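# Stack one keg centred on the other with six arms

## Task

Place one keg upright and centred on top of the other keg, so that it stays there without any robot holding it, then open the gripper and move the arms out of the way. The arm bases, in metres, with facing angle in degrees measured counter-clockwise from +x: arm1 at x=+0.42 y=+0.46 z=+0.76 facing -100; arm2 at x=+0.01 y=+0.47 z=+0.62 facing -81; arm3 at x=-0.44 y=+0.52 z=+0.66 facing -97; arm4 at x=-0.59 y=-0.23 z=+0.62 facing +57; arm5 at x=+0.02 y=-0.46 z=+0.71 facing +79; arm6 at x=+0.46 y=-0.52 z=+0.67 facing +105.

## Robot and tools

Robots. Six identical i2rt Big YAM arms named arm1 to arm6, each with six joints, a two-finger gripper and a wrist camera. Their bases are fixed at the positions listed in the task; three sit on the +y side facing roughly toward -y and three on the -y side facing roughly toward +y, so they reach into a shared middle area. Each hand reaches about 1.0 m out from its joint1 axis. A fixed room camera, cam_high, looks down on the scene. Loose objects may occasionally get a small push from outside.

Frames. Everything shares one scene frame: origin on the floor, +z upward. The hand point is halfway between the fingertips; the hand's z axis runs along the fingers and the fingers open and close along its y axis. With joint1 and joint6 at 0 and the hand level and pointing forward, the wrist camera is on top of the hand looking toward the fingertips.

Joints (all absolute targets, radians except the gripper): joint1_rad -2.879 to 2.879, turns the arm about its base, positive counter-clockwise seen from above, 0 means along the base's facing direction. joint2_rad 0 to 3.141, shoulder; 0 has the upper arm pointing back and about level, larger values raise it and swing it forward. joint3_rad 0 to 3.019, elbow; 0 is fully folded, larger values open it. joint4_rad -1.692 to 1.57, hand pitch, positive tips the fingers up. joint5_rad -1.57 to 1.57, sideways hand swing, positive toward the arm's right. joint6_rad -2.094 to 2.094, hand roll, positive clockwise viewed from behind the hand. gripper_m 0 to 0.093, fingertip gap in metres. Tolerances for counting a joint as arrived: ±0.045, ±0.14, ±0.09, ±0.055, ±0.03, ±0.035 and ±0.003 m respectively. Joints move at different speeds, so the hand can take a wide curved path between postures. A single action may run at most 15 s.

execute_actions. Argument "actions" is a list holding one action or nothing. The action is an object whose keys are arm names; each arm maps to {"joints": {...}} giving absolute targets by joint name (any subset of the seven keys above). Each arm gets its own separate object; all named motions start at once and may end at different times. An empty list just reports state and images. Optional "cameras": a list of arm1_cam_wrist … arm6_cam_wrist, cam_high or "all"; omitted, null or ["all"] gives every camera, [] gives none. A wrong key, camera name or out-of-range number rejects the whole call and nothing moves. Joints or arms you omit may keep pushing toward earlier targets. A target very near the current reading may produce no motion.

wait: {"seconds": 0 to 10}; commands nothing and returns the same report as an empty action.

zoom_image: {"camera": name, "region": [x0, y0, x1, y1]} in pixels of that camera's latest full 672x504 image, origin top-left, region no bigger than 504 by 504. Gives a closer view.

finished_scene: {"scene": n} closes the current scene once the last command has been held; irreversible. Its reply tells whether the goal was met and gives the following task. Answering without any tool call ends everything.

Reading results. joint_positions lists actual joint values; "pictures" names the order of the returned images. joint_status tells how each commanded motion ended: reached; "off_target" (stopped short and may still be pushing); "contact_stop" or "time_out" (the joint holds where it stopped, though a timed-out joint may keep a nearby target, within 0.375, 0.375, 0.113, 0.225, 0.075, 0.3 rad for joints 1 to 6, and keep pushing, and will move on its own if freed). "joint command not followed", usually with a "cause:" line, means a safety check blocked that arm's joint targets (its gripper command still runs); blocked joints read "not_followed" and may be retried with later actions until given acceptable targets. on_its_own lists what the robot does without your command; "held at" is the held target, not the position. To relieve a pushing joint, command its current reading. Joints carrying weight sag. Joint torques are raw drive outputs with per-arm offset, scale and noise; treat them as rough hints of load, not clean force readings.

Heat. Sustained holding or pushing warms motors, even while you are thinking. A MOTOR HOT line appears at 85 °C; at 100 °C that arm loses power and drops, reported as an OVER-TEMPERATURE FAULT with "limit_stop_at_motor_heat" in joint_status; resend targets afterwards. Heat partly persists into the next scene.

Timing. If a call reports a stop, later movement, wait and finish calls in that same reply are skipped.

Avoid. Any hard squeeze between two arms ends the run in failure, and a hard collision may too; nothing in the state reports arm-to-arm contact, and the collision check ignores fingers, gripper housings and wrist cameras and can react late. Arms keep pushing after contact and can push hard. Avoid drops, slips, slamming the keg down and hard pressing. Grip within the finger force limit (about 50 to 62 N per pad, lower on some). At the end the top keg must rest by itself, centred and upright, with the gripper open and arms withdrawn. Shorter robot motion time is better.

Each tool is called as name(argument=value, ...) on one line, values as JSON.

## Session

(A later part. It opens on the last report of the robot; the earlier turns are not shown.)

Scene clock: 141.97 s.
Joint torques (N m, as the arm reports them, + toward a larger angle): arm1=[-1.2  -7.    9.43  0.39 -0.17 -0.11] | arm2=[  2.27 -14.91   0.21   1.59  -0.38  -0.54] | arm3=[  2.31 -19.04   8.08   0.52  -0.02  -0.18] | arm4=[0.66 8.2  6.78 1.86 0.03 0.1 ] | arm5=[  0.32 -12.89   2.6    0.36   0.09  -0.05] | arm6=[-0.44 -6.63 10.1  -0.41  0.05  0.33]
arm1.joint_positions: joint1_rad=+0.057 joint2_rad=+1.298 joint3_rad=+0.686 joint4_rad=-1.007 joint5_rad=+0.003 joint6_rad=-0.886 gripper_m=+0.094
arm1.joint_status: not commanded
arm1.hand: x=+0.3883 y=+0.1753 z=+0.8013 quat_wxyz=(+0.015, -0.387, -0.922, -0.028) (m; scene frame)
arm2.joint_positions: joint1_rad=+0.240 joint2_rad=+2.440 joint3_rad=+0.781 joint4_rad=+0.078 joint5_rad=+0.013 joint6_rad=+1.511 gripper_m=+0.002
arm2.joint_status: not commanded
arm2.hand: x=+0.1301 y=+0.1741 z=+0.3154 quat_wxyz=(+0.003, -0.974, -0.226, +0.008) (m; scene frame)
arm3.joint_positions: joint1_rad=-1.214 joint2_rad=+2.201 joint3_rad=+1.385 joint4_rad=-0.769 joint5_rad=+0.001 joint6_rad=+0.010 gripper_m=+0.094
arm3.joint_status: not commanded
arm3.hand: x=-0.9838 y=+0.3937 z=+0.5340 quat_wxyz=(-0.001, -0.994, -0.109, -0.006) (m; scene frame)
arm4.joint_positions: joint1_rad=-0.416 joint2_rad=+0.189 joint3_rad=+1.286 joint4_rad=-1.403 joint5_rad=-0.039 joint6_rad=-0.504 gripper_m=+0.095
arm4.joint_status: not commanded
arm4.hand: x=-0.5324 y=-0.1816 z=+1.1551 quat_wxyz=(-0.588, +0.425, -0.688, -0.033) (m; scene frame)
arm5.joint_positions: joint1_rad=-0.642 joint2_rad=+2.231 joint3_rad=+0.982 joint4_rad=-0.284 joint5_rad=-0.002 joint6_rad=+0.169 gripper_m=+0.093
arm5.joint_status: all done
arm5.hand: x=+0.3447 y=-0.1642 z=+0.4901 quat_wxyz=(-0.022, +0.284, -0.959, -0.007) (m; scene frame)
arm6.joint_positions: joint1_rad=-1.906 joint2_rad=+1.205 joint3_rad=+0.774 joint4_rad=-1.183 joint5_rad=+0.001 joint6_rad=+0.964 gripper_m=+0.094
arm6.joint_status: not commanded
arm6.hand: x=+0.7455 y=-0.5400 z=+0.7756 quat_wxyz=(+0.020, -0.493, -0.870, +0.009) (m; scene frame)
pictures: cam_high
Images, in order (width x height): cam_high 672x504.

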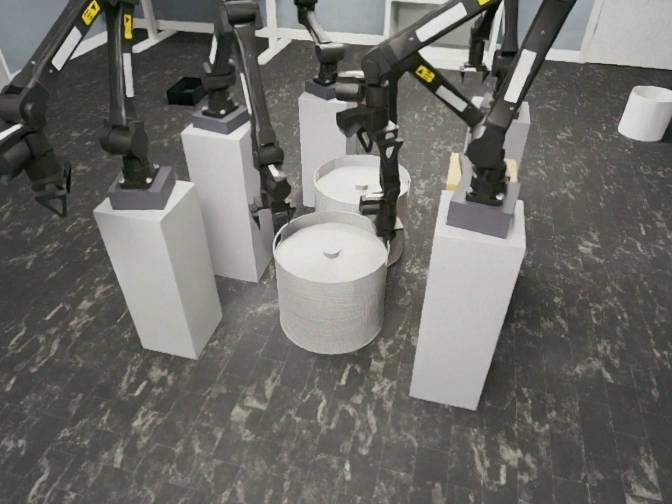

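execute_actions(actions=[{"arm5":{"joints":{"joint1_rad":-0.176,"joint2_rad":2.25,"joint3_rad":0.68,"joint4_rad":0,"joint6_rad":-1.43}},"arm1":{"joints":{"joint1_rad":0.02,"joint2_rad":2.25,"joint3_rad":0.71,"joint4_rad":-0.02,"joint6_rad":-0.94}},"arm6":{"joints":{"joint1_rad":-0.034}},"arm2":{"joints":{"joint1_rad":0.24,"joint6_rad":1.51,"joint4_rad":0.09}}}], cameras=[])

execute_actions(actions=[{"arm5":{"joints":{"joint2_rad":2.445,"joint3_rad":0.755,"joint4_rad":0.14}},"arm1":{"joints":{"joint2_rad":2.655,"joint3_rad":0.925,"joint4_rad":0.18}},"arm6":{"joints":{"joint2_rad":2.325,"joint3_rad":0.92,"joint4_rad":-0.135,"joint6_rad":1.02}}}])

Scene clock: 161.93 s.
Joint torques (N m, as the arm reports them, + toward a larger angle): arm1=[ -2.43 -12.1    0.54   0.6   -0.15  -0.1 ] | arm2=[  1.07 -14.71   0.34   0.8   -0.38  -0.2 ] | arm3=[  2.47 -18.56   8.23   0.49  -0.05  -0.2 ] | arm4=[0.74 8.25 6.73 1.83 0.02 0.1 ] | arm5=[  0.69 -10.01   0.47   0.83  -0.09  -0.03] | arm6=[-0.75 -6.6  10.11 -0.4   0.09  0.32]
arm1.joint_positions: joint1_rad=+0.029 joint2_rad=+2.245 joint3_rad=+0.704 joint4_rad=-0.029 joint5_rad=+0.002 joint6_rad=-0.926 gripper_m=+0.094
arm1.joint_status: all done
arm1.hand: x=+0.3731 y=+0.1438 z=+0.5088 quat_wxyz=(+0.008, -0.381, -0.925, -0.004) (m; scene frame)
arm2.joint_positions: joint1_rad=+0.238 joint2_rad=+2.440 joint3_rad=+0.781 joint4_rad=+0.078 joint5_rad=+0.011 joint6_rad=+1.513 gripper_m=+0.002
arm2.joint_status: all done
arm2.hand: x=+0.1300 y=+0.1740 z=+0.3154 quat_wxyz=(+0.003, -0.975, -0.224, +0.007) (m; scene frame)
arm3.joint_positions: joint1_rad=-1.214 joint2_rad=+2.201 joint3_rad=+1.385 joint4_rad=-0.769 joint5_rad=+0.001 joint6_rad=+0.010 gripper_m=+0.094
arm3.joint_status: not commanded
arm3.hand: x=-0.9838 y=+0.3937 z=+0.5340 quat_wxyz=(-0.001, -0.994, -0.109, -0.006) (m; scene frame)
arm4.joint_positions: joint1_rad=-0.416 joint2_rad=+0.189 joint3_rad=+1.286 joint4_rad=-1.403 joint5_rad=-0.039 joint6_rad=-0.504 gripper_m=+0.095
arm4.joint_status: not commanded
arm4.hand: x=-0.5324 y=-0.1816 z=+1.1551 quat_wxyz=(-0.588, +0.425, -0.688, -0.033) (m; scene frame)
arm5.joint_positions: joint1_rad=-0.173 joint2_rad=+2.242 joint3_rad=+0.676 joint4_rad=-0.011 joint5_rad=-0.001 joint6_rad=-1.421 gripper_m=+0.093
arm5.joint_status: all done
arm5.hand: x=+0.1322 y=-0.1694 z=+0.4645 quat_wxyz=(+0.002, +0.968, -0.251, +0.006) (m; scene frame)
arm6.joint_positions: joint1_rad=-0.038 joint2_rad=+1.205 joint3_rad=+0.774 joint4_rad=-1.183 joint5_rad=+0.000 joint6_rad=+0.965 gripper_m=+0.094
arm6.joint_status: all done
arm6.hand: x=+0.3949 y=-0.2416 z=+0.7765 quat_wxyz=(+0.003, +0.406, -0.914, +0.020) (m; scene frame)
pictures: none
No camera images: the call's "cameras" was empty. Leave "cameras" out to get every camera's image.

Scene clock: 163.67 s.
Joint torques (N m, as the arm reports them, + toward a larger angle): arm1=[ -2.41 -14.24  -1.67   0.35  -0.14  -0.09] | arm2=[  0.79 -15.08   0.21   1.03  -0.33  -0.18] | arm3=[  2.18 -19.23   8.11   0.35  -0.06  -0.19] | arm4=[0.73 8.17 6.77 1.81 0.02 0.11] | arm5=[  0.63 -11.39  -0.57   0.79  -0.1   -0.04] | arm6=[ -0.71 -12.47   2.3    1.21   0.09   0.32]
arm1.joint_positions: joint1_rad=+0.029 joint2_rad=+2.658 joint3_rad=+0.921 joint4_rad=+0.177 joint5_rad=+0.002 joint6_rad=-0.927 gripper_m=+0.094
arm1.joint_status: all done
arm1.hand: x=+0.3712 y=+0.1402 z=+0.3764 quat_wxyz=(+0.006, -0.380, -0.925, +0.001) (m; scene frame)
arm2.joint_positions: joint1_rad=+0.238 joint2_rad=+2.440 joint3_rad=+0.781 joint4_rad=+0.078 joint5_rad=+0.011 joint6_rad=+1.513 gripper_m=+0.002
arm2.joint_status: not commanded
arm2.hand: x=+0.1300 y=+0.1740 z=+0.3154 quat_wxyz=(+0.003, -0.975, -0.224, +0.007) (m; scene frame)
arm3.joint_positions: joint1_rad=-1.214 joint2_rad=+2.201 joint3_rad=+1.385 joint4_rad=-0.769 joint5_rad=+0.001 joint6_rad=+0.010 gripper_m=+0.094
arm3.joint_status: not commanded
arm3.hand: x=-0.9838 y=+0.3937 z=+0.5340 quat_wxyz=(-0.001, -0.994, -0.109, -0.006) (m; scene frame)
arm4.joint_positions: joint1_rad=-0.416 joint2_rad=+0.189 joint3_rad=+1.286 joint4_rad=-1.403 joint5_rad=-0.039 joint6_rad=-0.504 gripper_m=+0.095
arm4.joint_status: not commanded
arm4.hand: x=-0.5324 y=-0.1816 z=+1.1551 quat_wxyz=(-0.588, +0.425, -0.688, -0.033) (m; scene frame)
arm5.joint_positions: joint1_rad=-0.173 joint2_rad=+2.450 joint3_rad=+0.752 joint4_rad=+0.130 joint5_rad=-0.001 joint6_rad=-1.423 gripper_m=+0.093
arm5.joint_status: all done
arm5.hand: x=+0.1322 y=-0.1715 z=+0.4025 quat_wxyz=(-0.002, +0.968, -0.250, +0.006) (m; scene frame)
arm6.joint_positions: joint1_rad=-0.038 joint2_rad=+2.319 joint3_rad=+0.908 joint4_rad=-0.153 joint5_rad=+0.000 joint6_rad=+1.005 gripper_m=+0.094
arm6.joint_status: all done
arm6.hand: x=+0.3707 y=-0.1377 z=+0.4126 quat_wxyz=(-0.001, +0.388, -0.922, -0.005) (m; scene frame)
pictures: arm1_cam_wrist, arm2_cam_wrist, arm3_cam_wrist, arm4_cam_wrist, arm5_cam_wrist, arm6_cam_wrist, cam_high
Images, in order (width x height): arm1_cam_wrist 672x504, arm2_cam_wrist 672x504, arm3_cam_wrist 672x504, arm4_cam_wrist 672x504, arm5_cam_wrist 672x504, arm6_cam_wrist 672x504, cam_high 672x504.

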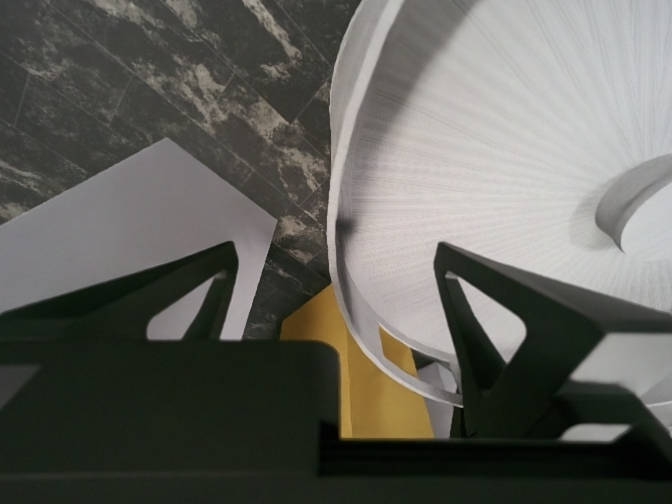

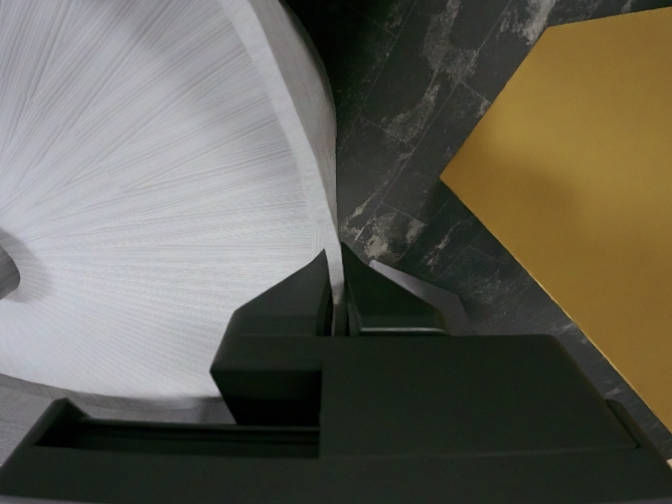

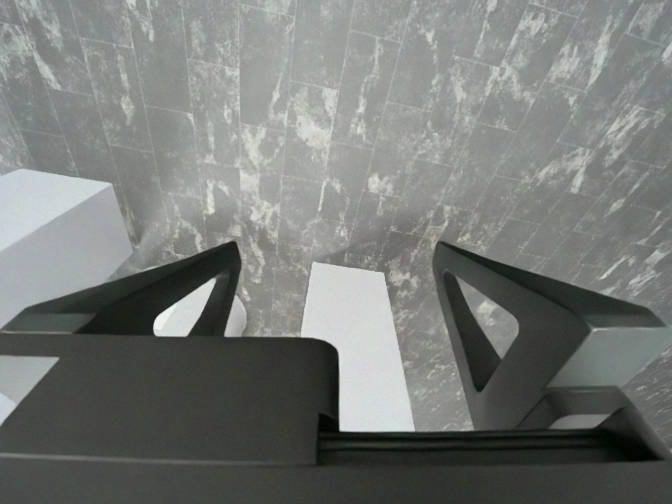

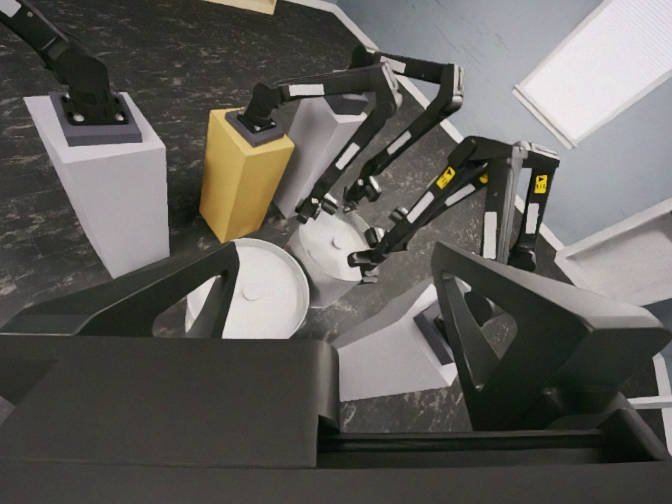

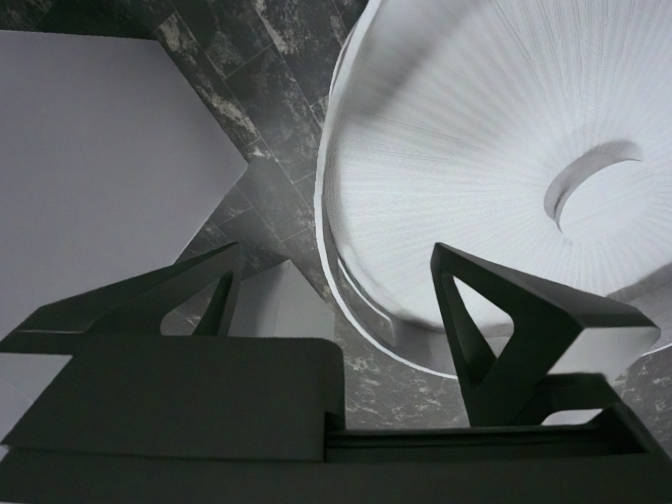

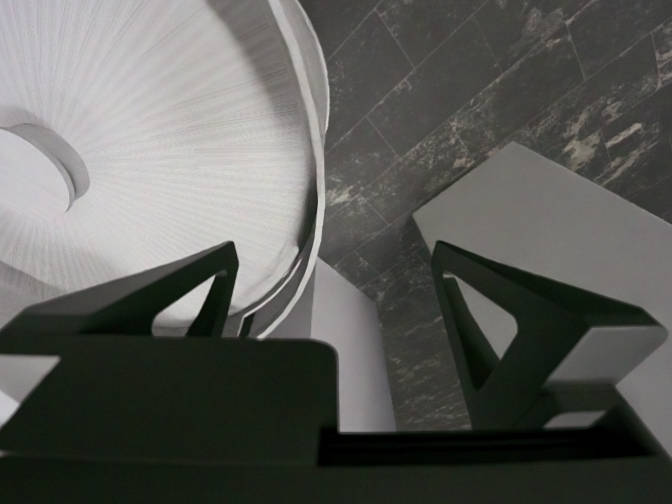

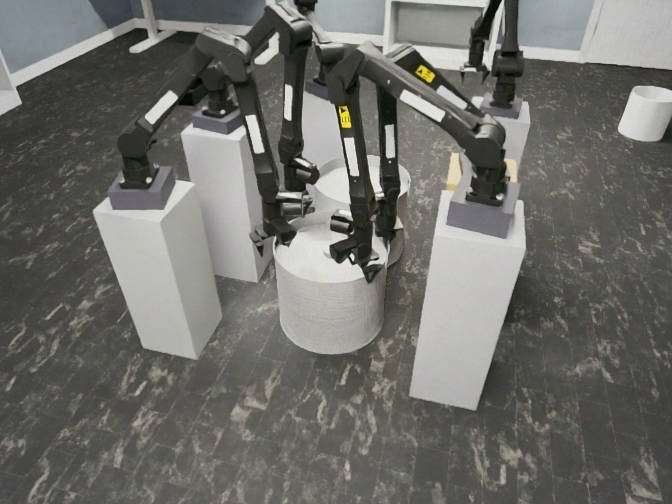

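execute_actions(actions=[{"arm5":{"joints":{"joint2_rad":2.73,"joint3_rad":0.905,"joint4_rad":0.245}},"arm1":{"joints":{"joint2_rad":2.85,"joint3_rad":1.07,"joint4_rad":0.215}},"arm6":{"joints":{"joint2_rad":2.61,"joint3_rad":1.06,"joint4_rad":0}},"arm3":{"joints":{"joint1_rad":0.79,"joint3_rad":1.02,"joint4_rad":-0.4,"joint6_rad":-0.38}},"arm4":{"joints":{"joint1_rad":0.105,"joint2_rad":1.3,"joint3_rad":0.68,"joint4_rad":-1,"joint5_rad":0,"joint6_rad":-0.21}}}], cameras=[])

execute_actions(actions=[{"arm5":{"joints":{"gripper_m":0}},"arm1":{"joints":{"gripper_m":0}},"arm6":{"joints":{"gripper_m":0}},"arm3":{"joints":{"joint2_rad":2.38,"joint3_rad":1.11,"joint4_rad":-0.29}},"arm4":{"joints":{"joint2_rad":2.22,"joint3_rad":0.67,"joint4_rad":0}}}], cameras=["arm3_cam_wrist","arm4_cam_wrist"])

Scene clock: 184.80 s.
Joint torques (N m, as the arm reports them, + toward a larger angle): arm1=[ -2.41 -12.77  -2.3    0.04  -0.18  -0.04] | arm2=[  0.99 -14.3    0.52   1.08  -0.39  -0.22] | arm3=[  0.22 -17.8    4.98   0.54   0.09  -0.05] | arm4=[ 0.81 -4.31  7.66  0.47  0.14  0.24] | arm5=[ 0.87 -7.86 -3.16 -0.32 -0.29 -0.05] | arm6=[ -0.65 -12.97   0.4    0.66   0.19   0.26]
arm1.joint_positions: joint1_rad=+0.029 joint2_rad=+2.833 joint3_rad=+1.071 joint4_rad=+0.219 joint5_rad=+0.003 joint6_rad=-0.932 gripper_m=+0.094
arm1.joint_status: all done
arm1.hand: x=+0.3691 y=+0.1324 z=+0.3123 quat_wxyz=(+0.005, -0.378, -0.926, +0.009) (m; scene frame)
arm2.joint_positions: joint1_rad=+0.238 joint2_rad=+2.440 joint3_rad=+0.781 joint4_rad=+0.078 joint5_rad=+0.011 joint6_rad=+1.513 gripper_m=+0.002
arm2.joint_status: not commanded
arm2.hand: x=+0.1297 y=+0.1740 z=+0.3154 quat_wxyz=(+0.003, -0.975, -0.224, +0.007) (m; scene frame)
arm3.joint_positions: joint1_rad=-0.087 joint2_rad=+2.227 joint3_rad=+1.015 joint4_rad=-0.402 joint5_rad=-0.003 joint6_rad=-0.361 gripper_m=+0.094
arm3.joint_status: joint1_rad time_out (moved +1.127 of +2.004); the others done
arm3.on_its_own: joint1_rad is held at -0.091, not at your +0.790, since a time_out
arm3.hand: x=-0.5318 y=+0.0991 z=+0.4482 quat_wxyz=(+0.008, -0.654, -0.757, -0.018) (m; scene frame)
arm4.joint_positions: joint1_rad=+0.103 joint2_rad=+1.289 joint3_rad=+0.671 joint4_rad=-1.011 joint5_rad=-0.003 joint6_rad=-0.229 gripper_m=+0.095
arm4.joint_status: all done
arm4.hand: x=-0.4611 y=+0.0177 z=+0.6655 quat_wxyz=(+0.030, +0.612, -0.790, +0.014) (m; scene frame)
arm5.joint_positions: joint1_rad=-0.176 joint2_rad=+2.661 joint3_rad=+0.942 joint4_rad=+0.267 joint5_rad=+0.004 joint6_rad=-1.420 gripper_m=+0.093
arm5.joint_status: all done
arm5.hand: x=+0.1531 y=-0.1232 z=+0.3310 quat_wxyz=(-0.059, +0.966, -0.252, +0.014) (m; scene frame)
arm6.joint_positions: joint1_rad=-0.039 joint2_rad=+2.595 joint3_rad=+1.058 joint4_rad=-0.004 joint5_rad=-0.002 joint6_rad=+1.012 gripper_m=+0.094
arm6.joint_status: all done
arm6.hand: x=+0.3686 y=-0.1288 z=+0.3153 quat_wxyz=(-0.002, +0.384, -0.923, -0.016) (m; scene frame)
pictures: none
joint command not followed: on one or more control steps a check withheld the commanded joint targets of the arm3 arm, and it was not sent them on those steps.
cause: the commanded joint targets would bring a part of the robot too close to another arm (this arm's forearm (the part past joint 3) and the other arm's wrist (the part past joint 4)); next, command targets that bring no part of the robot closer to that arm.
No camera images: the call's "cameras" was empty. Leave "cameras" out to get every camera's image.

not run: a stop came earlier in this reply.

execute_actions(actions=[{"arm5":{"joints":{"joint2_rad":2.53,"joint3_rad":0.78,"joint4_rad":0.18}},"arm4":{"joints":{"joint2_rad":0.3,"joint3_rad":1.2}},"arm1":{"joints":{"joint4_rad":0.19}},"arm6":{"joints":{"joint4_rad":-0.035,"joint2_rad":2.6}}}], cameras=["cam_high"])

execute_actions(actions=[{"arm5":{"joints":{"joint2_rad":2.63,"joint3_rad":0.835,"joint4_rad":0.22}},"arm3":{"joints":{"joint1_rad":0.79}}}], cameras=["cam_high","arm5_cam_wrist","arm3_cam_wrist"])

Scene clock: 196.23 s.
Joint torques (N m, as the arm reports them, + toward a larger angle): arm1=[ -2.46 -12.67  -2.29  -0.62  -0.18  -0.03] | arm2=[  1.29 -15.44   0.29   1.    -0.33  -0.18] | arm3=[  0.32 -17.44   5.49   0.43   0.12  -0.08] | arm4=[ 0.86  6.53  7.    1.47 -0.03  0.23] | arm5=[  0.98 -10.35  -0.99   0.16  -0.22  -0.06] | arm6=[ -0.64 -13.75   0.28  -0.59   0.19   0.26]
arm1.joint_positions: joint1_rad=+0.029 joint2_rad=+2.833 joint3_rad=+1.071 joint4_rad=+0.207 joint5_rad=+0.003 joint6_rad=-0.932 gripper_m=+0.094
arm1.joint_status: all done
arm1.hand: x=+0.3695 y=+0.1349 z=+0.3125 quat_wxyz=(+0.006, -0.378, -0.926, +0.003) (m; scene frame)
arm2.joint_positions: joint1_rad=+0.238 joint2_rad=+2.440 joint3_rad=+0.781 joint4_rad=+0.078 joint5_rad=+0.011 joint6_rad=+1.513 gripper_m=+0.002
arm2.joint_status: not commanded
arm2.hand: x=+0.1297 y=+0.1740 z=+0.3154 quat_wxyz=(+0.003, -0.975, -0.224, +0.007) (m; scene frame)
arm3.joint_positions: joint1_rad=-0.087 joint2_rad=+2.226 joint3_rad=+1.012 joint4_rad=-0.402 joint5_rad=-0.003 joint6_rad=-0.361 gripper_m=+0.094
arm3.joint_status: not commanded
arm3.on_its_own: joint1_rad is held at -0.091, not at your +0.790, since a time_out
arm3.hand: x=-0.5316 y=+0.1002 z=+0.4484 quat_wxyz=(+0.008, -0.654, -0.757, -0.019) (m; scene frame)
arm4.joint_positions: joint1_rad=+0.103 joint2_rad=+0.286 joint3_rad=+1.199 joint4_rad=-0.995 joint5_rad=+0.002 joint6_rad=-0.225 gripper_m=+0.095
arm4.joint_status: all done
arm4.hand: x=-0.5160 y=-0.0865 z=+1.2047 quat_wxyz=(-0.613, +0.452, -0.584, -0.281) (m; scene frame)
arm5.joint_positions: joint1_rad=-0.176 joint2_rad=+2.521 joint3_rad=+0.778 joint4_rad=+0.186 joint5_rad=+0.002 joint6_rad=-1.422 gripper_m=+0.093
arm5.joint_status: all done
arm5.hand: x=+0.1332 y=-0.1735 z=+0.3809 quat_wxyz=(-0.007, +0.968, -0.252, +0.008) (m; scene frame)
arm6.joint_positions: joint1_rad=-0.039 joint2_rad=+2.595 joint3_rad=+1.060 joint4_rad=-0.011 joint5_rad=-0.002 joint6_rad=+1.012 gripper_m=+0.094
arm6.joint_status: all done
arm6.hand: x=+0.3687 y=-0.1292 z=+0.3153 quat_wxyz=(-0.002, +0.384, -0.923, -0.014) (m; scene frame)
pictures: cam_high
Images, in order (width x height): cam_high 672x504.

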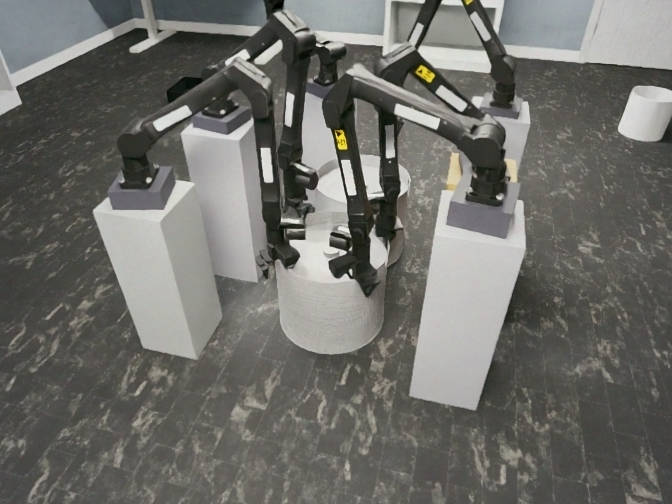

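Scene clock: 197.70 s.
Joint torques (N m, as the arm reports them, + toward a larger angle): arm1=[ -2.38 -12.66  -2.29  -0.63  -0.18  -0.03] | arm2=[  1.04 -14.86   0.34   0.88  -0.4   -0.18] | arm3=[  0.66 -17.91   4.07   0.69  -0.05  -0.08] | arm4=[ 0.78  6.41  7.02  1.52 -0.03  0.23] | arm5=[  0.78 -11.16  -1.85   0.54  -0.23  -0.04] | arm6=[ -0.65 -13.77   0.28  -0.58   0.19   0.26]
arm1.joint_positions: joint1_rad=+0.029 joint2_rad=+2.833 joint3_rad=+1.071 joint4_rad=+0.207 joint5_rad=+0.003 joint6_rad=-0.932 gripper_m=+0.094
arm1.joint_status: not commanded
arm1.hand: x=+0.3695 y=+0.1349 z=+0.3125 quat_wxyz=(+0.006, -0.378, -0.926, +0.003) (m; scene frame)
arm2.joint_positions: joint1_rad=+0.238 joint2_rad=+2.440 joint3_rad=+0.781 joint4_rad=+0.078 joint5_rad=+0.011 joint6_rad=+1.513 gripper_m=+0.002
arm2.joint_status: not commanded
arm2.hand: x=+0.1297 y=+0.1740 z=+0.3154 quat_wxyz=(+0.003, -0.975, -0.224, +0.007) (m; scene frame)
arm3.joint_positions: joint1_rad=+0.791 joint2_rad=+2.226 joint3_rad=+1.029 joint4_rad=-0.402 joint5_rad=+0.000 joint6_rad=-0.361 gripper_m=+0.094
arm3.joint_status: all done
arm3.hand: x=-0.1701 y=+0.1728 z=+0.4501 quat_wxyz=(+0.011, -0.270, -0.963, -0.006) (m; scene frame)
arm4.joint_positions: joint1_rad=+0.103 joint2_rad=+0.286 joint3_rad=+1.199 joint4_rad=-0.995 joint5_rad=+0.002 joint6_rad=-0.225 gripper_m=+0.095
arm4.joint_status: not commanded
arm4.hand: x=-0.5160 y=-0.0865 z=+1.2047 quat_wxyz=(-0.613, +0.452, -0.584, -0.281) (m; scene frame)
arm5.joint_positions: joint1_rad=-0.176 joint2_rad=+2.628 joint3_rad=+0.839 joint4_rad=+0.214 joint5_rad=+0.002 joint6_rad=-1.422 gripper_m=+0.093
arm5.joint_status: all done
arm5.hand: x=+0.1316 y=-0.1790 z=+0.3462 quat_wxyz=(+0.001, +0.968, -0.252, +0.007) (m; scene frame)
arm6.joint_positions: joint1_rad=-0.039 joint2_rad=+2.595 joint3_rad=+1.060 joint4_rad=-0.011 joint5_rad=-0.002 joint6_rad=+1.012 gripper_m=+0.094
arm6.joint_status: not commanded
arm6.hand: x=+0.3687 y=-0.1292 z=+0.3153 quat_wxyz=(-0.002, +0.384, -0.923, -0.014) (m; scene frame)
pictures: arm3_cam_wrist, arm5_cam_wrist, cam_high
Images, in order (width x height): arm3_cam_wrist 672x504, arm5_cam_wrist 672x504, cam_high 672x504.

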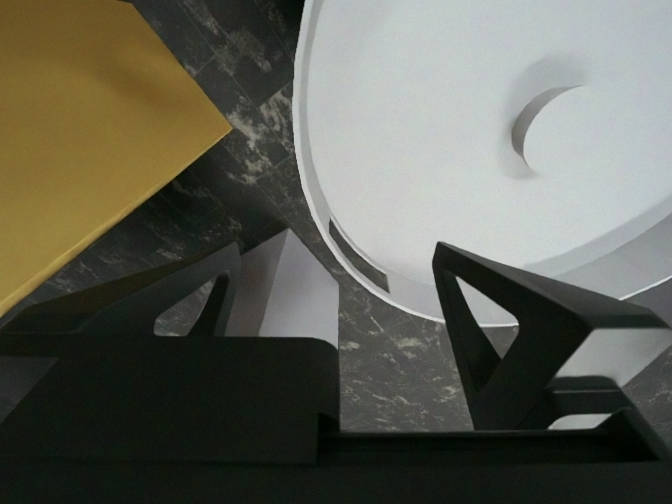

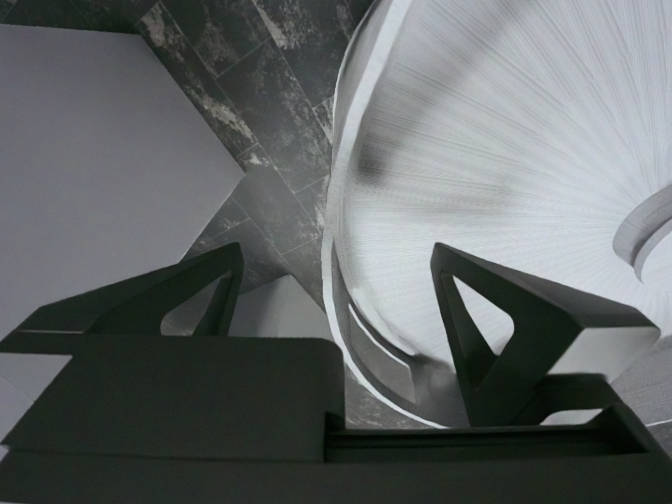

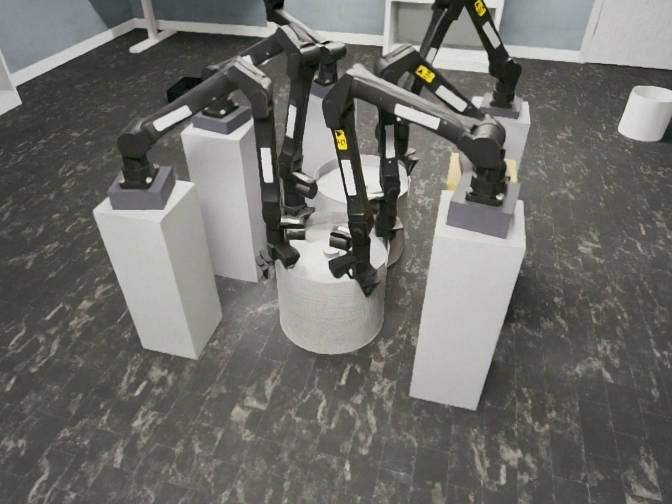

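execute_actions(actions=[{"arm5":{"joints":{"joint2_rad":2.72,"joint3_rad":0.893,"joint4_rad":0.25}},"arm3":{"joints":{"joint1_rad":0.506,"joint2_rad":2.5,"joint3_rad":1.465,"joint4_rad":-0.51,"joint6_rad":0.4}}}], cameras=["arm3_cam_wrist"])

execute_actions(actions=[{"arm5":{"joints":{"gripper_m":0}},"arm1":{"joints":{"gripper_m":0}},"arm6":{"joints":{"gripper_m":0}},"arm3":{"joints":{"joint6_rad":-1.2}}}], cameras=["arm3_cam_wrist"])

Scene clock: 209.40 s.
Joint torques (N m, as the arm reports them, + toward a larger angle): arm1=[ -2.41 -12.7   -2.3   -0.63  -0.18  -0.03] | arm2=[  1.1  -15.38   0.12   0.99  -0.33  -0.18] | arm3=[  2.37 -19.81   6.79   0.16   0.05   0.03] | arm4=[ 0.83  6.47  6.97  1.48 -0.03  0.23] | arm5=[  0.96 -11.2   -2.05   0.59  -0.21  -0.04] | arm6=[ -0.66 -13.72   0.28  -0.59   0.19   0.26]
arm1.joint_positions: joint1_rad=+0.029 joint2_rad=+2.833 joint3_rad=+1.071 joint4_rad=+0.207 joint5_rad=+0.003 joint6_rad=-0.932 gripper_m=+0.094
arm1.joint_status: not commanded
arm1.hand: x=+0.3695 y=+0.1349 z=+0.3125 quat_wxyz=(+0.006, -0.378, -0.926, +0.003) (m; scene frame)
arm2.joint_positions: joint1_rad=+0.238 joint2_rad=+2.440 joint3_rad=+0.781 joint4_rad=+0.078 joint5_rad=+0.011 joint6_rad=+1.513 gripper_m=+0.002
arm2.joint_status: not commanded
arm2.hand: x=+0.1297 y=+0.1740 z=+0.3154 quat_wxyz=(+0.003, -0.975, -0.224, +0.007) (m; scene frame)
arm3.joint_positions: joint1_rad=+0.494 joint2_rad=+2.503 joint3_rad=+1.446 joint4_rad=-0.503 joint5_rad=+0.000 joint6_rad=+0.390 gripper_m=+0.094
arm3.joint_status: all done
arm3.hand: x=-0.2415 y=-0.0014 z=+0.3859 quat_wxyz=(-0.006, -0.716, -0.699, +0.004) (m; scene frame)
arm4.joint_positions: joint1_rad=+0.103 joint2_rad=+0.286 joint3_rad=+1.199 joint4_rad=-0.995 joint5_rad=+0.002 joint6_rad=-0.225 gripper_m=+0.095
arm4.joint_status: not commanded
arm4.hand: x=-0.5160 y=-0.0865 z=+1.2047 quat_wxyz=(-0.613, +0.452, -0.584, -0.281) (m; scene frame)
arm5.joint_positions: joint1_rad=-0.176 joint2_rad=+2.716 joint3_rad=+0.899 joint4_rad=+0.244 joint5_rad=+0.002 joint6_rad=-1.422 gripper_m=+0.093
arm5.joint_status: all done
arm5.hand: x=+0.1317 y=-0.1796 z=+0.3163 quat_wxyz=(+0.001, +0.968, -0.252, +0.007) (m; scene frame)
arm6.joint_positions: joint1_rad=-0.039 joint2_rad=+2.595 joint3_rad=+1.060 joint4_rad=-0.011 joint5_rad=-0.002 joint6_rad=+1.012 gripper_m=+0.094
arm6.joint_status: not commanded
arm6.hand: x=+0.3687 y=-0.1292 z=+0.3153 quat_wxyz=(-0.002, +0.384, -0.923, -0.014) (m; scene frame)
pictures: arm3_cam_wrist
Images, in order (width x height): arm3_cam_wrist 672x504.

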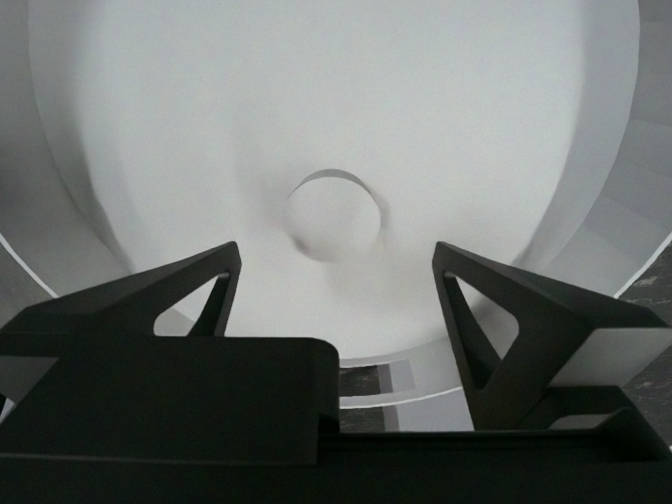

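Scene clock: 211.57 s.
Joint torques (N m, as the arm reports them, + toward a larger angle): arm1=[ -2.42 -12.74  -2.24   0.05   0.01  -0.03] | arm2=[  1.18 -15.12   0.25   0.96  -0.4   -0.17] | arm3=[  1.37 -20.58   6.59   0.27  -0.14  -0.2 ] | arm4=[ 0.83  6.51  7.02  1.47 -0.03  0.23] | arm5=[  1.06 -11.04  -1.87   0.53  -0.18   0.  ] | arm6=[ -0.81 -13.83  -0.26  -0.17   0.27  -0.03]
arm1.joint_positions: joint1_rad=+0.028 joint2_rad=+2.835 joint3_rad=+1.069 joint4_rad=+0.193 joint5_rad=-0.003 joint6_rad=-0.932 gripper_m=+0.001
arm1.joint_status: all done
arm1.hand: x=+0.3712 y=+0.1408 z=+0.3120 quat_wxyz=(+0.006, -0.378, -0.926, -0.006) (m; scene frame)
arm2.joint_positions: joint1_rad=+0.238 joint2_rad=+2.440 joint3_rad=+0.781 joint4_rad=+0.078 joint5_rad=+0.011 joint6_rad=+1.513 gripper_m=+0.002
arm2.joint_status: not commanded
arm2.hand: x=+0.1298 y=+0.1740 z=+0.3154 quat_wxyz=(+0.003, -0.975, -0.224, +0.007) (m; scene frame)
arm3.joint_positions: joint1_rad=+0.494 joint2_rad=+2.503 joint3_rad=+1.446 joint4_rad=-0.503 joint5_rad=+0.000 joint6_rad=-1.190 gripper_m=+0.094
arm3.joint_status: all done
arm3.hand: x=-0.2415 y=-0.0014 z=+0.3859 quat_wxyz=(-0.002, -0.008, -1.000, +0.007) (m; scene frame)
arm4.joint_positions: joint1_rad=+0.103 joint2_rad=+0.286 joint3_rad=+1.199 joint4_rad=-0.995 joint5_rad=+0.002 joint6_rad=-0.225 gripper_m=+0.095
arm4.joint_status: not commanded
arm4.hand: x=-0.5160 y=-0.0865 z=+1.2047 quat_wxyz=(-0.613, +0.452, -0.584, -0.281) (m; scene frame)
arm5.joint_positions: joint1_rad=-0.176 joint2_rad=+2.717 joint3_rad=+0.895 joint4_rad=+0.246 joint5_rad=+0.001 joint6_rad=-1.428 gripper_m=+0.001
arm5.joint_status: all done
arm5.hand: x=+0.1307 y=-0.1820 z=+0.3163 quat_wxyz=(+0.003, +0.968, -0.249, +0.007) (m; scene frame)
arm6.joint_positions: joint1_rad=-0.037 joint2_rad=+2.595 joint3_rad=+1.067 joint4_rad=-0.020 joint5_rad=-0.004 joint6_rad=+1.045 gripper_m=+0.001
arm6.joint_status: all done
arm6.hand: x=+0.3672 y=-0.1272 z=+0.3154 quat_wxyz=(+0.000, +0.370, -0.929, -0.013) (m; scene frame)
pictures: arm3_cam_wrist
Images, in order (width x height): arm3_cam_wrist 672x504.

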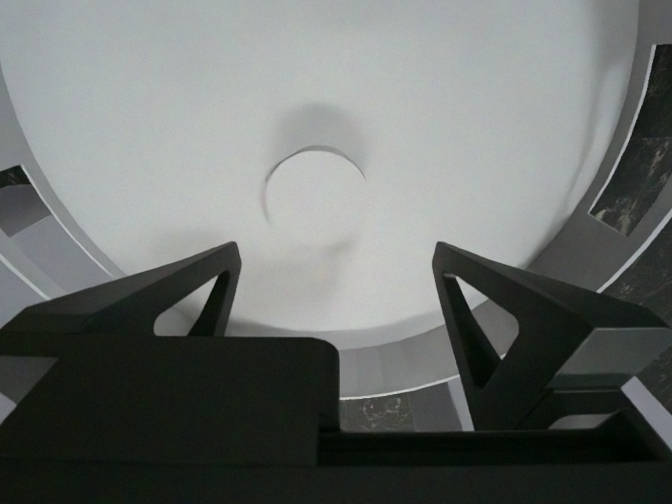

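execute_actions(actions=[{"arm1":{"joints":{"joint2_rad":2.49,"joint3_rad":0.85,"joint4_rad":0.14}},"arm2":{"joints":{"joint2_rad":2.01,"joint3_rad":0.675,"joint4_rad":-0.115}},"arm5":{"joints":{"joint2_rad":2.32,"joint3_rad":0.70,"joint4_rad":0.14}},"arm6":{"joints":{"joint2_rad":2.22,"joint3_rad":0.945,"joint4_rad":-0.16,"joint6_rad":1.04}},"arm3":{"joints":{"joint2_rad":1.2,"joint3_rad":1.0,"joint6_rad":0}}}], cameras=["cam_high"])

execute_actions(actions=[{"arm1":{"joints":{"joint2_rad":2.165,"joint3_rad":0.715,"joint4_rad":-0.026}},"arm2":{"joints":{"joint2_rad":1.66,"joint3_rad":0.67,"joint4_rad":-0.42}},"arm5":{"joints":{"joint2_rad":1.96,"joint3_rad":0.61,"joint4_rad":-0.095}},"arm6":{"joints":{"joint2_rad":1.93,"joint3_rad":0.895,"joint4_rad":-0.375}},"arm3":{"joints":{"joint1_rad":-1.2}}}], cameras=["cam_high"])

Scene clock: 244.03 s.
Joint torques (N m, as the arm reports them, + toward a larger angle): arm1=[ -2.25 -19.06  -2.24   0.67   0.09  -0.03] | arm2=[  0.98 -23.72   2.85   0.54  -0.06  -0.25] | arm3=[ 1.62 -9.84 11.    1.71  0.02  0.04] | arm4=[ 0.73  6.4   7.02  1.45 -0.01  0.22] | arm5=[  0.84 -16.88  -1.78   0.27  -0.36   0.  ] | arm6=[ -0.83 -21.28   2.78   0.38   0.04   0.11]
arm1.joint_positions: joint1_rad=+0.026 joint2_rad=+2.556 joint3_rad=+0.857 joint4_rad=+0.130 joint5_rad=-0.005 joint6_rad=-0.933 gripper_m=+0.001
arm1.joint_status: all done
arm1.hand: x=+0.3722 y=+0.1417 z=+0.4109 quat_wxyz=(+0.004, -0.379, -0.925, -0.005) (m; scene frame)
arm2.joint_positions: joint1_rad=+0.238 joint2_rad=+2.109 joint3_rad=+0.655 joint4_rad=-0.115 joint5_rad=+0.003 joint6_rad=+1.516 gripper_m=+0.002
arm2.joint_status: all done
arm2.hand: x=+0.1315 y=+0.1740 z=+0.4145 quat_wxyz=(-0.003, -0.975, -0.223, +0.002) (m; scene frame)
arm3.joint_positions: joint1_rad=+0.494 joint2_rad=+1.206 joint3_rad=+0.993 joint4_rad=-0.509 joint5_rad=+0.000 joint6_rad=-0.010 gripper_m=+0.094
arm3.joint_status: all done
arm3.hand: x=-0.2587 y=+0.0465 z=+0.9276 quat_wxyz=(-0.339, -0.512, -0.753, +0.237) (m; scene frame)
arm4.joint_positions: joint1_rad=+0.103 joint2_rad=+0.286 joint3_rad=+1.199 joint4_rad=-0.995 joint5_rad=+0.002 joint6_rad=-0.225 gripper_m=+0.095
arm4.joint_status: not commanded
arm4.hand: x=-0.5160 y=-0.0865 z=+1.2047 quat_wxyz=(-0.613, +0.452, -0.584, -0.281) (m; scene frame)
arm5.joint_positions: joint1_rad=-0.176 joint2_rad=+2.420 joint3_rad=+0.714 joint4_rad=+0.143 joint5_rad=+0.006 joint6_rad=-1.428 gripper_m=+0.001
arm5.joint_status: all done
arm5.hand: x=+0.1312 y=-0.1796 z=+0.4128 quat_wxyz=(-0.003, +0.968, -0.249, +0.010) (m; scene frame)
arm6.joint_positions: joint1_rad=-0.037 joint2_rad=+2.316 joint3_rad=+0.929 joint4_rad=-0.158 joint5_rad=+0.002 joint6_rad=+1.049 gripper_m=+0.001
arm6.joint_status: all done
arm6.hand: x=+0.3676 y=-0.1251 z=+0.4152 quat_wxyz=(-0.003, +0.368, -0.930, -0.014) (m; scene frame)
pictures: cam_high
Images, in order (width x height): cam_high 672x504.

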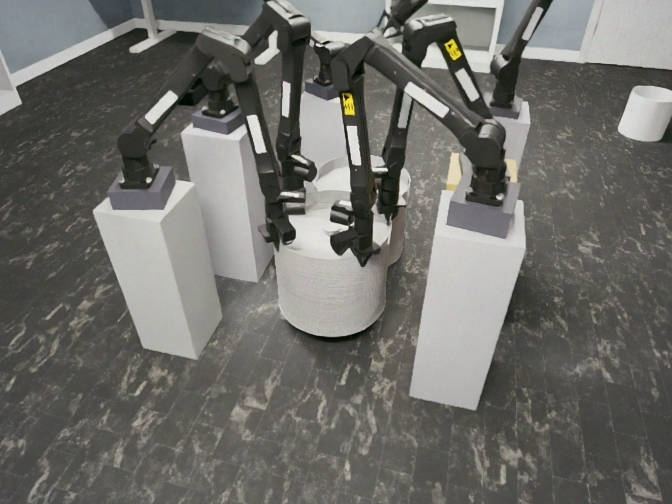

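Scene clock: 245.87 s.
Joint torques (N m, as the arm reports them, + toward a larger angle): arm1=[ -2.18 -18.68   0.86   0.65   0.02  -0.02] | arm2=[  1.57 -21.32   7.56   0.72  -0.09  -0.26] | arm3=[  0.01 -10.05  11.15   1.61  -0.04  -0.01] | arm4=[ 0.86  6.41  7.04  1.5  -0.03  0.22] | arm5=[  1.27 -16.33   1.91   0.21  -0.39   0.  ] | arm6=[ -0.87 -19.86   6.65   0.73   0.15   0.11]
arm1.joint_positions: joint1_rad=+0.025 joint2_rad=+2.237 joint3_rad=+0.706 joint4_rad=-0.036 joint5_rad=-0.003 joint6_rad=-0.933 gripper_m=+0.001
arm1.joint_status: all done
arm1.hand: x=+0.3724 y=+0.1416 z=+0.5111 quat_wxyz=(+0.005, -0.379, -0.925, -0.004) (m; scene frame)
arm2.joint_positions: joint1_rad=+0.238 joint2_rad=+1.757 joint3_rad=+0.619 joint4_rad=-0.424 joint5_rad=+0.004 joint6_rad=+1.517 gripper_m=+0.002
arm2.joint_status: all done
arm2.hand: x=+0.1320 y=+0.1728 z=+0.5163 quat_wxyz=(-0.006, -0.975, -0.222, +0.002) (m; scene frame)
arm3.joint_positions: joint1_rad=-1.195 joint2_rad=+1.206 joint3_rad=+0.993 joint4_rad=-0.509 joint5_rad=+0.000 joint6_rad=-0.008 gripper_m=+0.094
arm3.joint_status: all done
arm3.hand: x=-0.9325 y=+0.3970 z=+0.9266 quat_wxyz=(-0.051, -0.904, -0.115, +0.409) (m; scene frame)
arm4.joint_positions: joint1_rad=+0.103 joint2_rad=+0.286 joint3_rad=+1.199 joint4_rad=-0.995 joint5_rad=+0.002 joint6_rad=-0.225 gripper_m=+0.095
arm4.joint_status: not commanded
arm4.hand: x=-0.5160 y=-0.0865 z=+1.2047 quat_wxyz=(-0.613, +0.452, -0.584, -0.281) (m; scene frame)
arm5.joint_positions: joint1_rad=-0.178 joint2_rad=+2.067 joint3_rad=+0.595 joint4_rad=-0.091 joint5_rad=+0.007 joint6_rad=-1.428 gripper_m=+0.001
arm5.joint_status: all done
arm5.hand: x=+0.1310 y=-0.1791 z=+0.5128 quat_wxyz=(-0.004, +0.968, -0.250, +0.010) (m; scene frame)
arm6.joint_positions: joint1_rad=-0.037 joint2_rad=+2.022 joint3_rad=+0.854 joint4_rad=-0.381 joint5_rad=-0.001 joint6_rad=+1.050 gripper_m=+0.001
arm6.joint_status: all done
arm6.hand: x=+0.3676 y=-0.1270 z=+0.5182 quat_wxyz=(-0.002, +0.368, -0.930, -0.012) (m; scene frame)
pictures: cam_high
Images, in order (width x height): cam_high 672x504.

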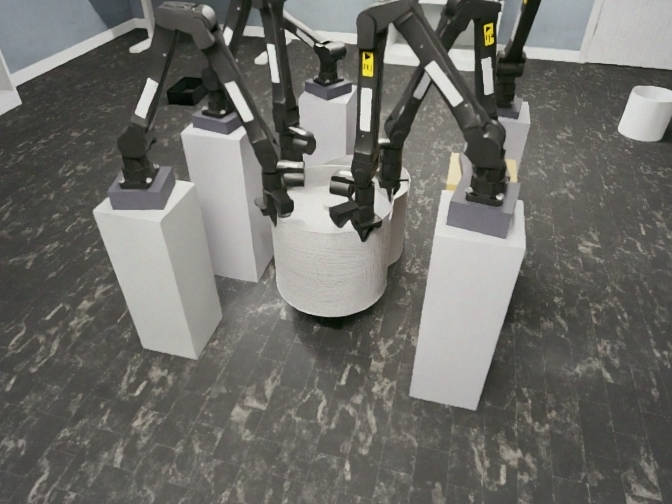

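execute_actions(actions=[{"arm1":{"joints":{"joint2_rad":1.825,"joint3_rad":0.67,"joint4_rad":-0.3}},"arm2":{"joints":{"joint2_rad":1.365,"joint3_rad":0.75,"joint4_rad":-0.77}},"arm5":{"joints":{"joint2_rad":1.585,"joint3_rad":0.615,"joint4_rad":-0.435}},"arm6":{"joints":{"joint2_rad":1.67,"joint3_rad":0.915,"joint4_rad":-0.64}}}], cameras=[])

execute_actions(actions=[{"arm1":{"joints":{"joint2_rad":1.50,"joint3_rad":0.715,"joint4_rad":-0.635}},"arm2":{"joints":{"joint2_rad":1.18,"joint3_rad":0.9,"joint4_rad":-1.1}},"arm5":{"joints":{"joint2_rad":1.28,"joint3_rad":0.715,"joint4_rad":-0.805}},"arm6":{"joints":{"joint2_rad":1.46,"joint3_rad":1.01,"joint4_rad":-0.93}}}], cameras=["cam_high"])

Scene clock: 273.97 s.
Joint torques (N m, as the arm reports them, + toward a larger angle): arm1=[ -1.95 -17.1    6.09   0.66  -0.24  -0.01] | arm2=[  0.75 -17.42  13.57  -0.29  -0.22  -0.3 ] | arm3=[  0.4  -10.34  11.16   1.84  -0.01  -0.03] | arm4=[ 0.9   6.36  7.02  1.49 -0.03  0.24] | arm5=[  1.2  -15.71   6.16  -0.06  -0.2    0.  ] | arm6=[ -0.78 -18.01   9.86   0.79   0.21   0.08]
arm1.joint_positions: joint1_rad=+0.022 joint2_rad=+1.898 joint3_rad=+0.631 joint4_rad=-0.310 joint5_rad=+0.005 joint6_rad=-0.935 gripper_m=+0.001
arm1.joint_status: all done
arm1.hand: x=+0.3715 y=+0.1448 z=+0.6097 quat_wxyz=(+0.010, -0.380, -0.925, -0.007) (m; scene frame)
arm2.joint_positions: joint1_rad=+0.240 joint2_rad=+1.442 joint3_rad=+0.652 joint4_rad=-0.751 joint5_rad=+0.005 joint6_rad=+1.519 gripper_m=+0.002
arm2.joint_status: joint3_rad time_out (moved +0.033 of +0.131); the others done
arm2.on_its_own: joint3_rad reads +0.652 and still pushes toward +0.750 since a time_out
arm2.hand: x=+0.1308 y=+0.1772 z=+0.6166 quat_wxyz=(-0.016, -0.975, -0.222, +0.001) (m; scene frame)
arm3.joint_positions: joint1_rad=-1.195 joint2_rad=+1.206 joint3_rad=+0.993 joint4_rad=-0.509 joint5_rad=+0.000 joint6_rad=-0.008 gripper_m=+0.094
arm3.joint_status: not commanded
arm3.hand: x=-0.9325 y=+0.3970 z=+0.9266 quat_wxyz=(-0.051, -0.904, -0.115, +0.409) (m; scene frame)
arm4.joint_positions: joint1_rad=+0.103 joint2_rad=+0.286 joint3_rad=+1.199 joint4_rad=-0.995 joint5_rad=+0.002 joint6_rad=-0.225 gripper_m=+0.095
arm4.joint_status: not commanded
arm4.hand: x=-0.5160 y=-0.0865 z=+1.2047 quat_wxyz=(-0.613, +0.452, -0.584, -0.281) (m; scene frame)
arm5.joint_positions: joint1_rad=-0.178 joint2_rad=+1.705 joint3_rad=+0.574 joint4_rad=-0.425 joint5_rad=+0.002 joint6_rad=-1.428 gripper_m=+0.001
arm5.joint_status: all done
arm5.hand: x=+0.1306 y=-0.1744 z=+0.6128 quat_wxyz=(-0.008, +0.968, -0.250, +0.008) (m; scene frame)
arm6.joint_positions: joint1_rad=-0.037 joint2_rad=+1.753 joint3_rad=+0.861 joint4_rad=-0.648 joint5_rad=-0.002 joint6_rad=+1.053 gripper_m=+0.001
arm6.joint_status: all done
arm6.hand: x=+0.3670 y=-0.1261 z=+0.6211 quat_wxyz=(-0.002, +0.366, -0.930, -0.017) (m; scene frame)
pictures: none
No camera images: the call's "cameras" was empty. Leave "cameras" out to get every camera's image.

not run: a stop came earlier in this reply.

execute_actions(actions=[{"arm1":{"joints":{"joint2_rad":1.50,"joint3_rad":0.72,"joint4_rad":-0.635}},"arm2":{"joints":{"joint2_rad":1.2,"joint3_rad":0.905,"joint4_rad":-1.1}},"arm5":{"joints":{"joint2_rad":1.28,"joint3_rad":0.715,"joint4_rad":-0.805}},"arm6":{"joints":{"joint2_rad":1.47,"joint3_rad":1.005,"joint4_rad":-0.93}}}], cameras=["cam_high"])

Scene clock: 281.43 s.
Joint torques (N m, as the arm reports them, + toward a larger angle): arm1=[ -1.86 -16.66  12.12  -0.75  -0.09  -0.05] | arm2=[  1.34 -15.5   15.65  -0.28  -0.2   -0.29] | arm3=[  0.35 -10.39  11.29   1.73   0.01   0.01] | arm4=[ 0.85  6.43  7.02  1.45 -0.03  0.23] | arm5=[  1.27 -14.05  12.26  -1.61  -0.7   -0.03] | arm6=[ -1.14 -15.07  14.14   0.37   0.23   0.02]
arm1.joint_positions: joint1_rad=+0.021 joint2_rad=+1.586 joint3_rad=+0.647 joint4_rad=-0.615 joint5_rad=+0.000 joint6_rad=-0.931 gripper_m=+0.001
arm1.joint_status: all done
arm1.hand: x=+0.3723 y=+0.1390 z=+0.7067 quat_wxyz=(+0.005, -0.382, -0.924, +0.003) (m; scene frame)
arm2.joint_positions: joint1_rad=+0.236 joint2_rad=+1.267 joint3_rad=+0.798 joint4_rad=-1.075 joint5_rad=+0.007 joint6_rad=+1.519 gripper_m=+0.002
arm2.joint_status: joint3_rad time_out (moved +0.146 of +0.253); the others done
arm2.on_its_own: joint3_rad reads +0.798 and still pushes toward +0.905 since a time_out
arm2.hand: x=+0.1311 y=+0.1732 z=+0.7127 quat_wxyz=(-0.015, -0.975, -0.220, +0.002) (m; scene frame)
arm3.joint_positions: joint1_rad=-1.195 joint2_rad=+1.206 joint3_rad=+0.993 joint4_rad=-0.509 joint5_rad=+0.000 joint6_rad=-0.008 gripper_m=+0.094
arm3.joint_status: not commanded
arm3.hand: x=-0.9325 y=+0.3970 z=+0.9266 quat_wxyz=(-0.051, -0.904, -0.115, +0.409) (m; scene frame)
arm4.joint_positions: joint1_rad=+0.103 joint2_rad=+0.286 joint3_rad=+1.199 joint4_rad=-0.995 joint5_rad=+0.002 joint6_rad=-0.225 gripper_m=+0.095
arm4.joint_status: not commanded
arm4.hand: x=-0.5160 y=-0.0865 z=+1.2047 quat_wxyz=(-0.613, +0.452, -0.584, -0.281) (m; scene frame)
arm5.joint_positions: joint1_rad=-0.180 joint2_rad=+1.400 joint3_rad=+0.616 joint4_rad=-0.759 joint5_rad=+0.014 joint6_rad=-1.426 gripper_m=+0.001
arm5.joint_status: joint3_rad time_out (moved +0.042 of +0.141); the others done
arm5.on_its_own: joint3_rad reads +0.616 and still pushes toward +0.715 since a time_out
arm5.hand: x=+0.1305 y=-0.1790 z=+0.7077 quat_wxyz=(-0.014, +0.967, -0.252, +0.015) (m; scene frame)
arm6.joint_positions: joint1_rad=-0.034 joint2_rad=+1.532 joint3_rad=+0.920 joint4_rad=-0.928 joint5_rad=-0.003 joint6_rad=+1.060 gripper_m=+0.001
arm6.joint_status: all done
arm6.hand: x=+0.3678 y=-0.1360 z=+0.7199 quat_wxyz=(-0.001, +0.365, -0.931, -0.017) (m; scene frame)
pictures: cam_high
Images, in order (width x height): cam_high 672x504.

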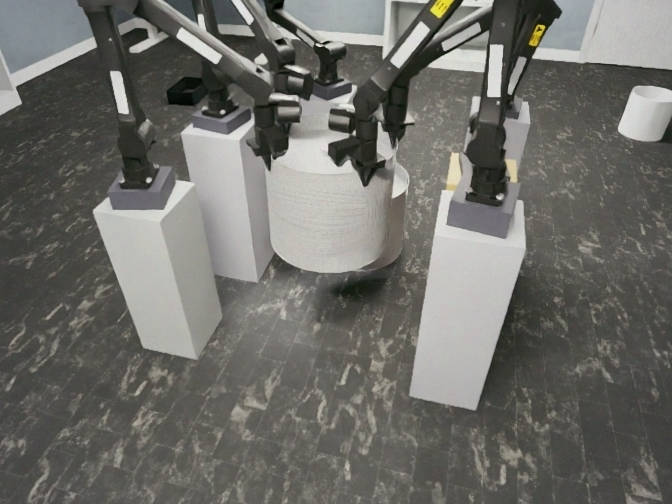

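execute_actions(actions=[{"arm1":{"joints":{"joint1_rad":-0.395,"joint6_rad":-1.354,"joint2_rad":1.605,"joint3_rad":0.885,"joint4_rad":-0.677}},"arm2":{"joints":{"joint1_rad":-0.266,"joint6_rad":1.012,"joint2_rad":1.13,"joint3_rad":0.84,"joint4_rad":-1.113}},"arm5":{"joints":{"joint1_rad":0.357,"joint6_rad":-0.894,"joint2_rad":1.24,"joint3_rad":0.675,"joint4_rad":-0.81}},"arm6":{"joints":{"joint1_rad":0.292,"joint6_rad":1.378,"joint2_rad":1.62,"joint3_rad":1.2,"joint4_rad":-0.97}}}], cameras=["cam_high"])

Scene clock: 291.47 s.
Joint torques (N m, as the arm reports them, + toward a larger angle): arm1=[ -1.75 -20.68  12.47  -0.87  -0.04   0.11] | arm2=[  2.64 -15.64  13.5    0.37  -0.4    0.01] | arm3=[ 0.33 -9.73 11.16  1.53 -0.05  0.06] | arm4=[ 0.87  6.38  7.    1.47 -0.03  0.22] | arm5=[  1.98 -12.93  12.05  -0.79  -0.41   0.11] | arm6=[ -2.27 -18.13  15.04  -0.08   0.45   0.12]
arm1.joint_positions: joint1_rad=-0.397 joint2_rad=+1.712 joint3_rad=+0.812 joint4_rad=-0.656 joint5_rad=-0.001 joint6_rad=-1.361 gripper_m=+0.001
arm1.joint_status: all done
arm1.hand: x=+0.2148 y=+0.1365 z=+0.7048 quat_wxyz=(+0.007, -0.377, -0.926, +0.002) (m; scene frame)
arm2.joint_positions: joint1_rad=-0.276 joint2_rad=+1.211 joint3_rad=+0.763 joint4_rad=-1.107 joint5_rad=+0.012 joint6_rad=+0.996 gripper_m=+0.002
arm2.joint_status: all done
arm2.hand: x=-0.0285 y=+0.1725 z=+0.7166 quat_wxyz=(-0.006, -0.974, -0.225, +0.009) (m; scene frame)
arm3.joint_positions: joint1_rad=-1.195 joint2_rad=+1.206 joint3_rad=+0.993 joint4_rad=-0.509 joint5_rad=+0.000 joint6_rad=-0.008 gripper_m=+0.094
arm3.joint_status: not commanded
arm3.hand: x=-0.9325 y=+0.3970 z=+0.9266 quat_wxyz=(-0.051, -0.904, -0.115, +0.409) (m; scene frame)
arm4.joint_positions: joint1_rad=+0.103 joint2_rad=+0.286 joint3_rad=+1.199 joint4_rad=-0.995 joint5_rad=+0.002 joint6_rad=-0.225 gripper_m=+0.095
arm4.joint_status: not commanded
arm4.hand: x=-0.5160 y=-0.0865 z=+1.2047 quat_wxyz=(-0.613, +0.452, -0.584, -0.281) (m; scene frame)
arm5.joint_positions: joint1_rad=+0.347 joint2_rad=+1.352 joint3_rad=+0.580 joint4_rad=-0.782 joint5_rad=+0.008 joint6_rad=-0.905 gripper_m=+0.001
arm5.joint_status: joint3_rad time_out (moved -0.037 of +0.059); the others done
arm5.on_its_own: joint3_rad reads +0.580 and still pushes toward +0.675 since a time_out
arm5.hand: x=-0.0239 y=-0.1797 z=+0.7084 quat_wxyz=(-0.010, +0.968, -0.249, +0.006) (m; scene frame)
arm6.joint_positions: joint1_rad=+0.304 joint2_rad=+1.690 joint3_rad=+1.105 joint4_rad=-0.958 joint5_rad=-0.008 joint6_rad=+1.386 gripper_m=+0.001
arm6.joint_status: joint3_rad time_out (moved +0.185 of +0.280); the others done
arm6.on_its_own: joint3_rad reads +1.105 and still pushes toward +1.200 since a time_out
arm6.hand: x=+0.2103 y=-0.1344 z=+0.7152 quat_wxyz=(+0.006, +0.370, -0.929, -0.014) (m; scene frame)
pictures: cam_high
joint command not followed: on one or more control steps a check withheld the commanded joint targets of the arm1 arm, and it was not sent them on those steps.
cause: the commanded joint targets would bring a part of the robot too close to another arm (this arm's wrist (the part past joint 4) and the other arm's wrist (the part past joint 4)); next, command targets that bring no part of the robot closer to that arm.
joint command not followed: on one or more control steps a check withheld the commanded joint targets of the arm6 arm, and it was not sent them on those steps.
cause: the commanded joint targets would bring a part of the robot too close to another arm (this arm's wrist (the part past joint 4) and the other arm's wrist (the part past joint 4)); next, command targets that bring no part of the robot closer to that arm.
Images, in order (width x height): cam_high 672x504.

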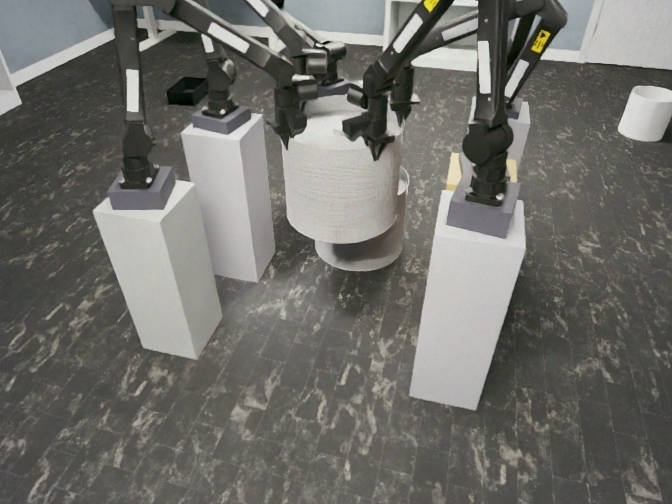

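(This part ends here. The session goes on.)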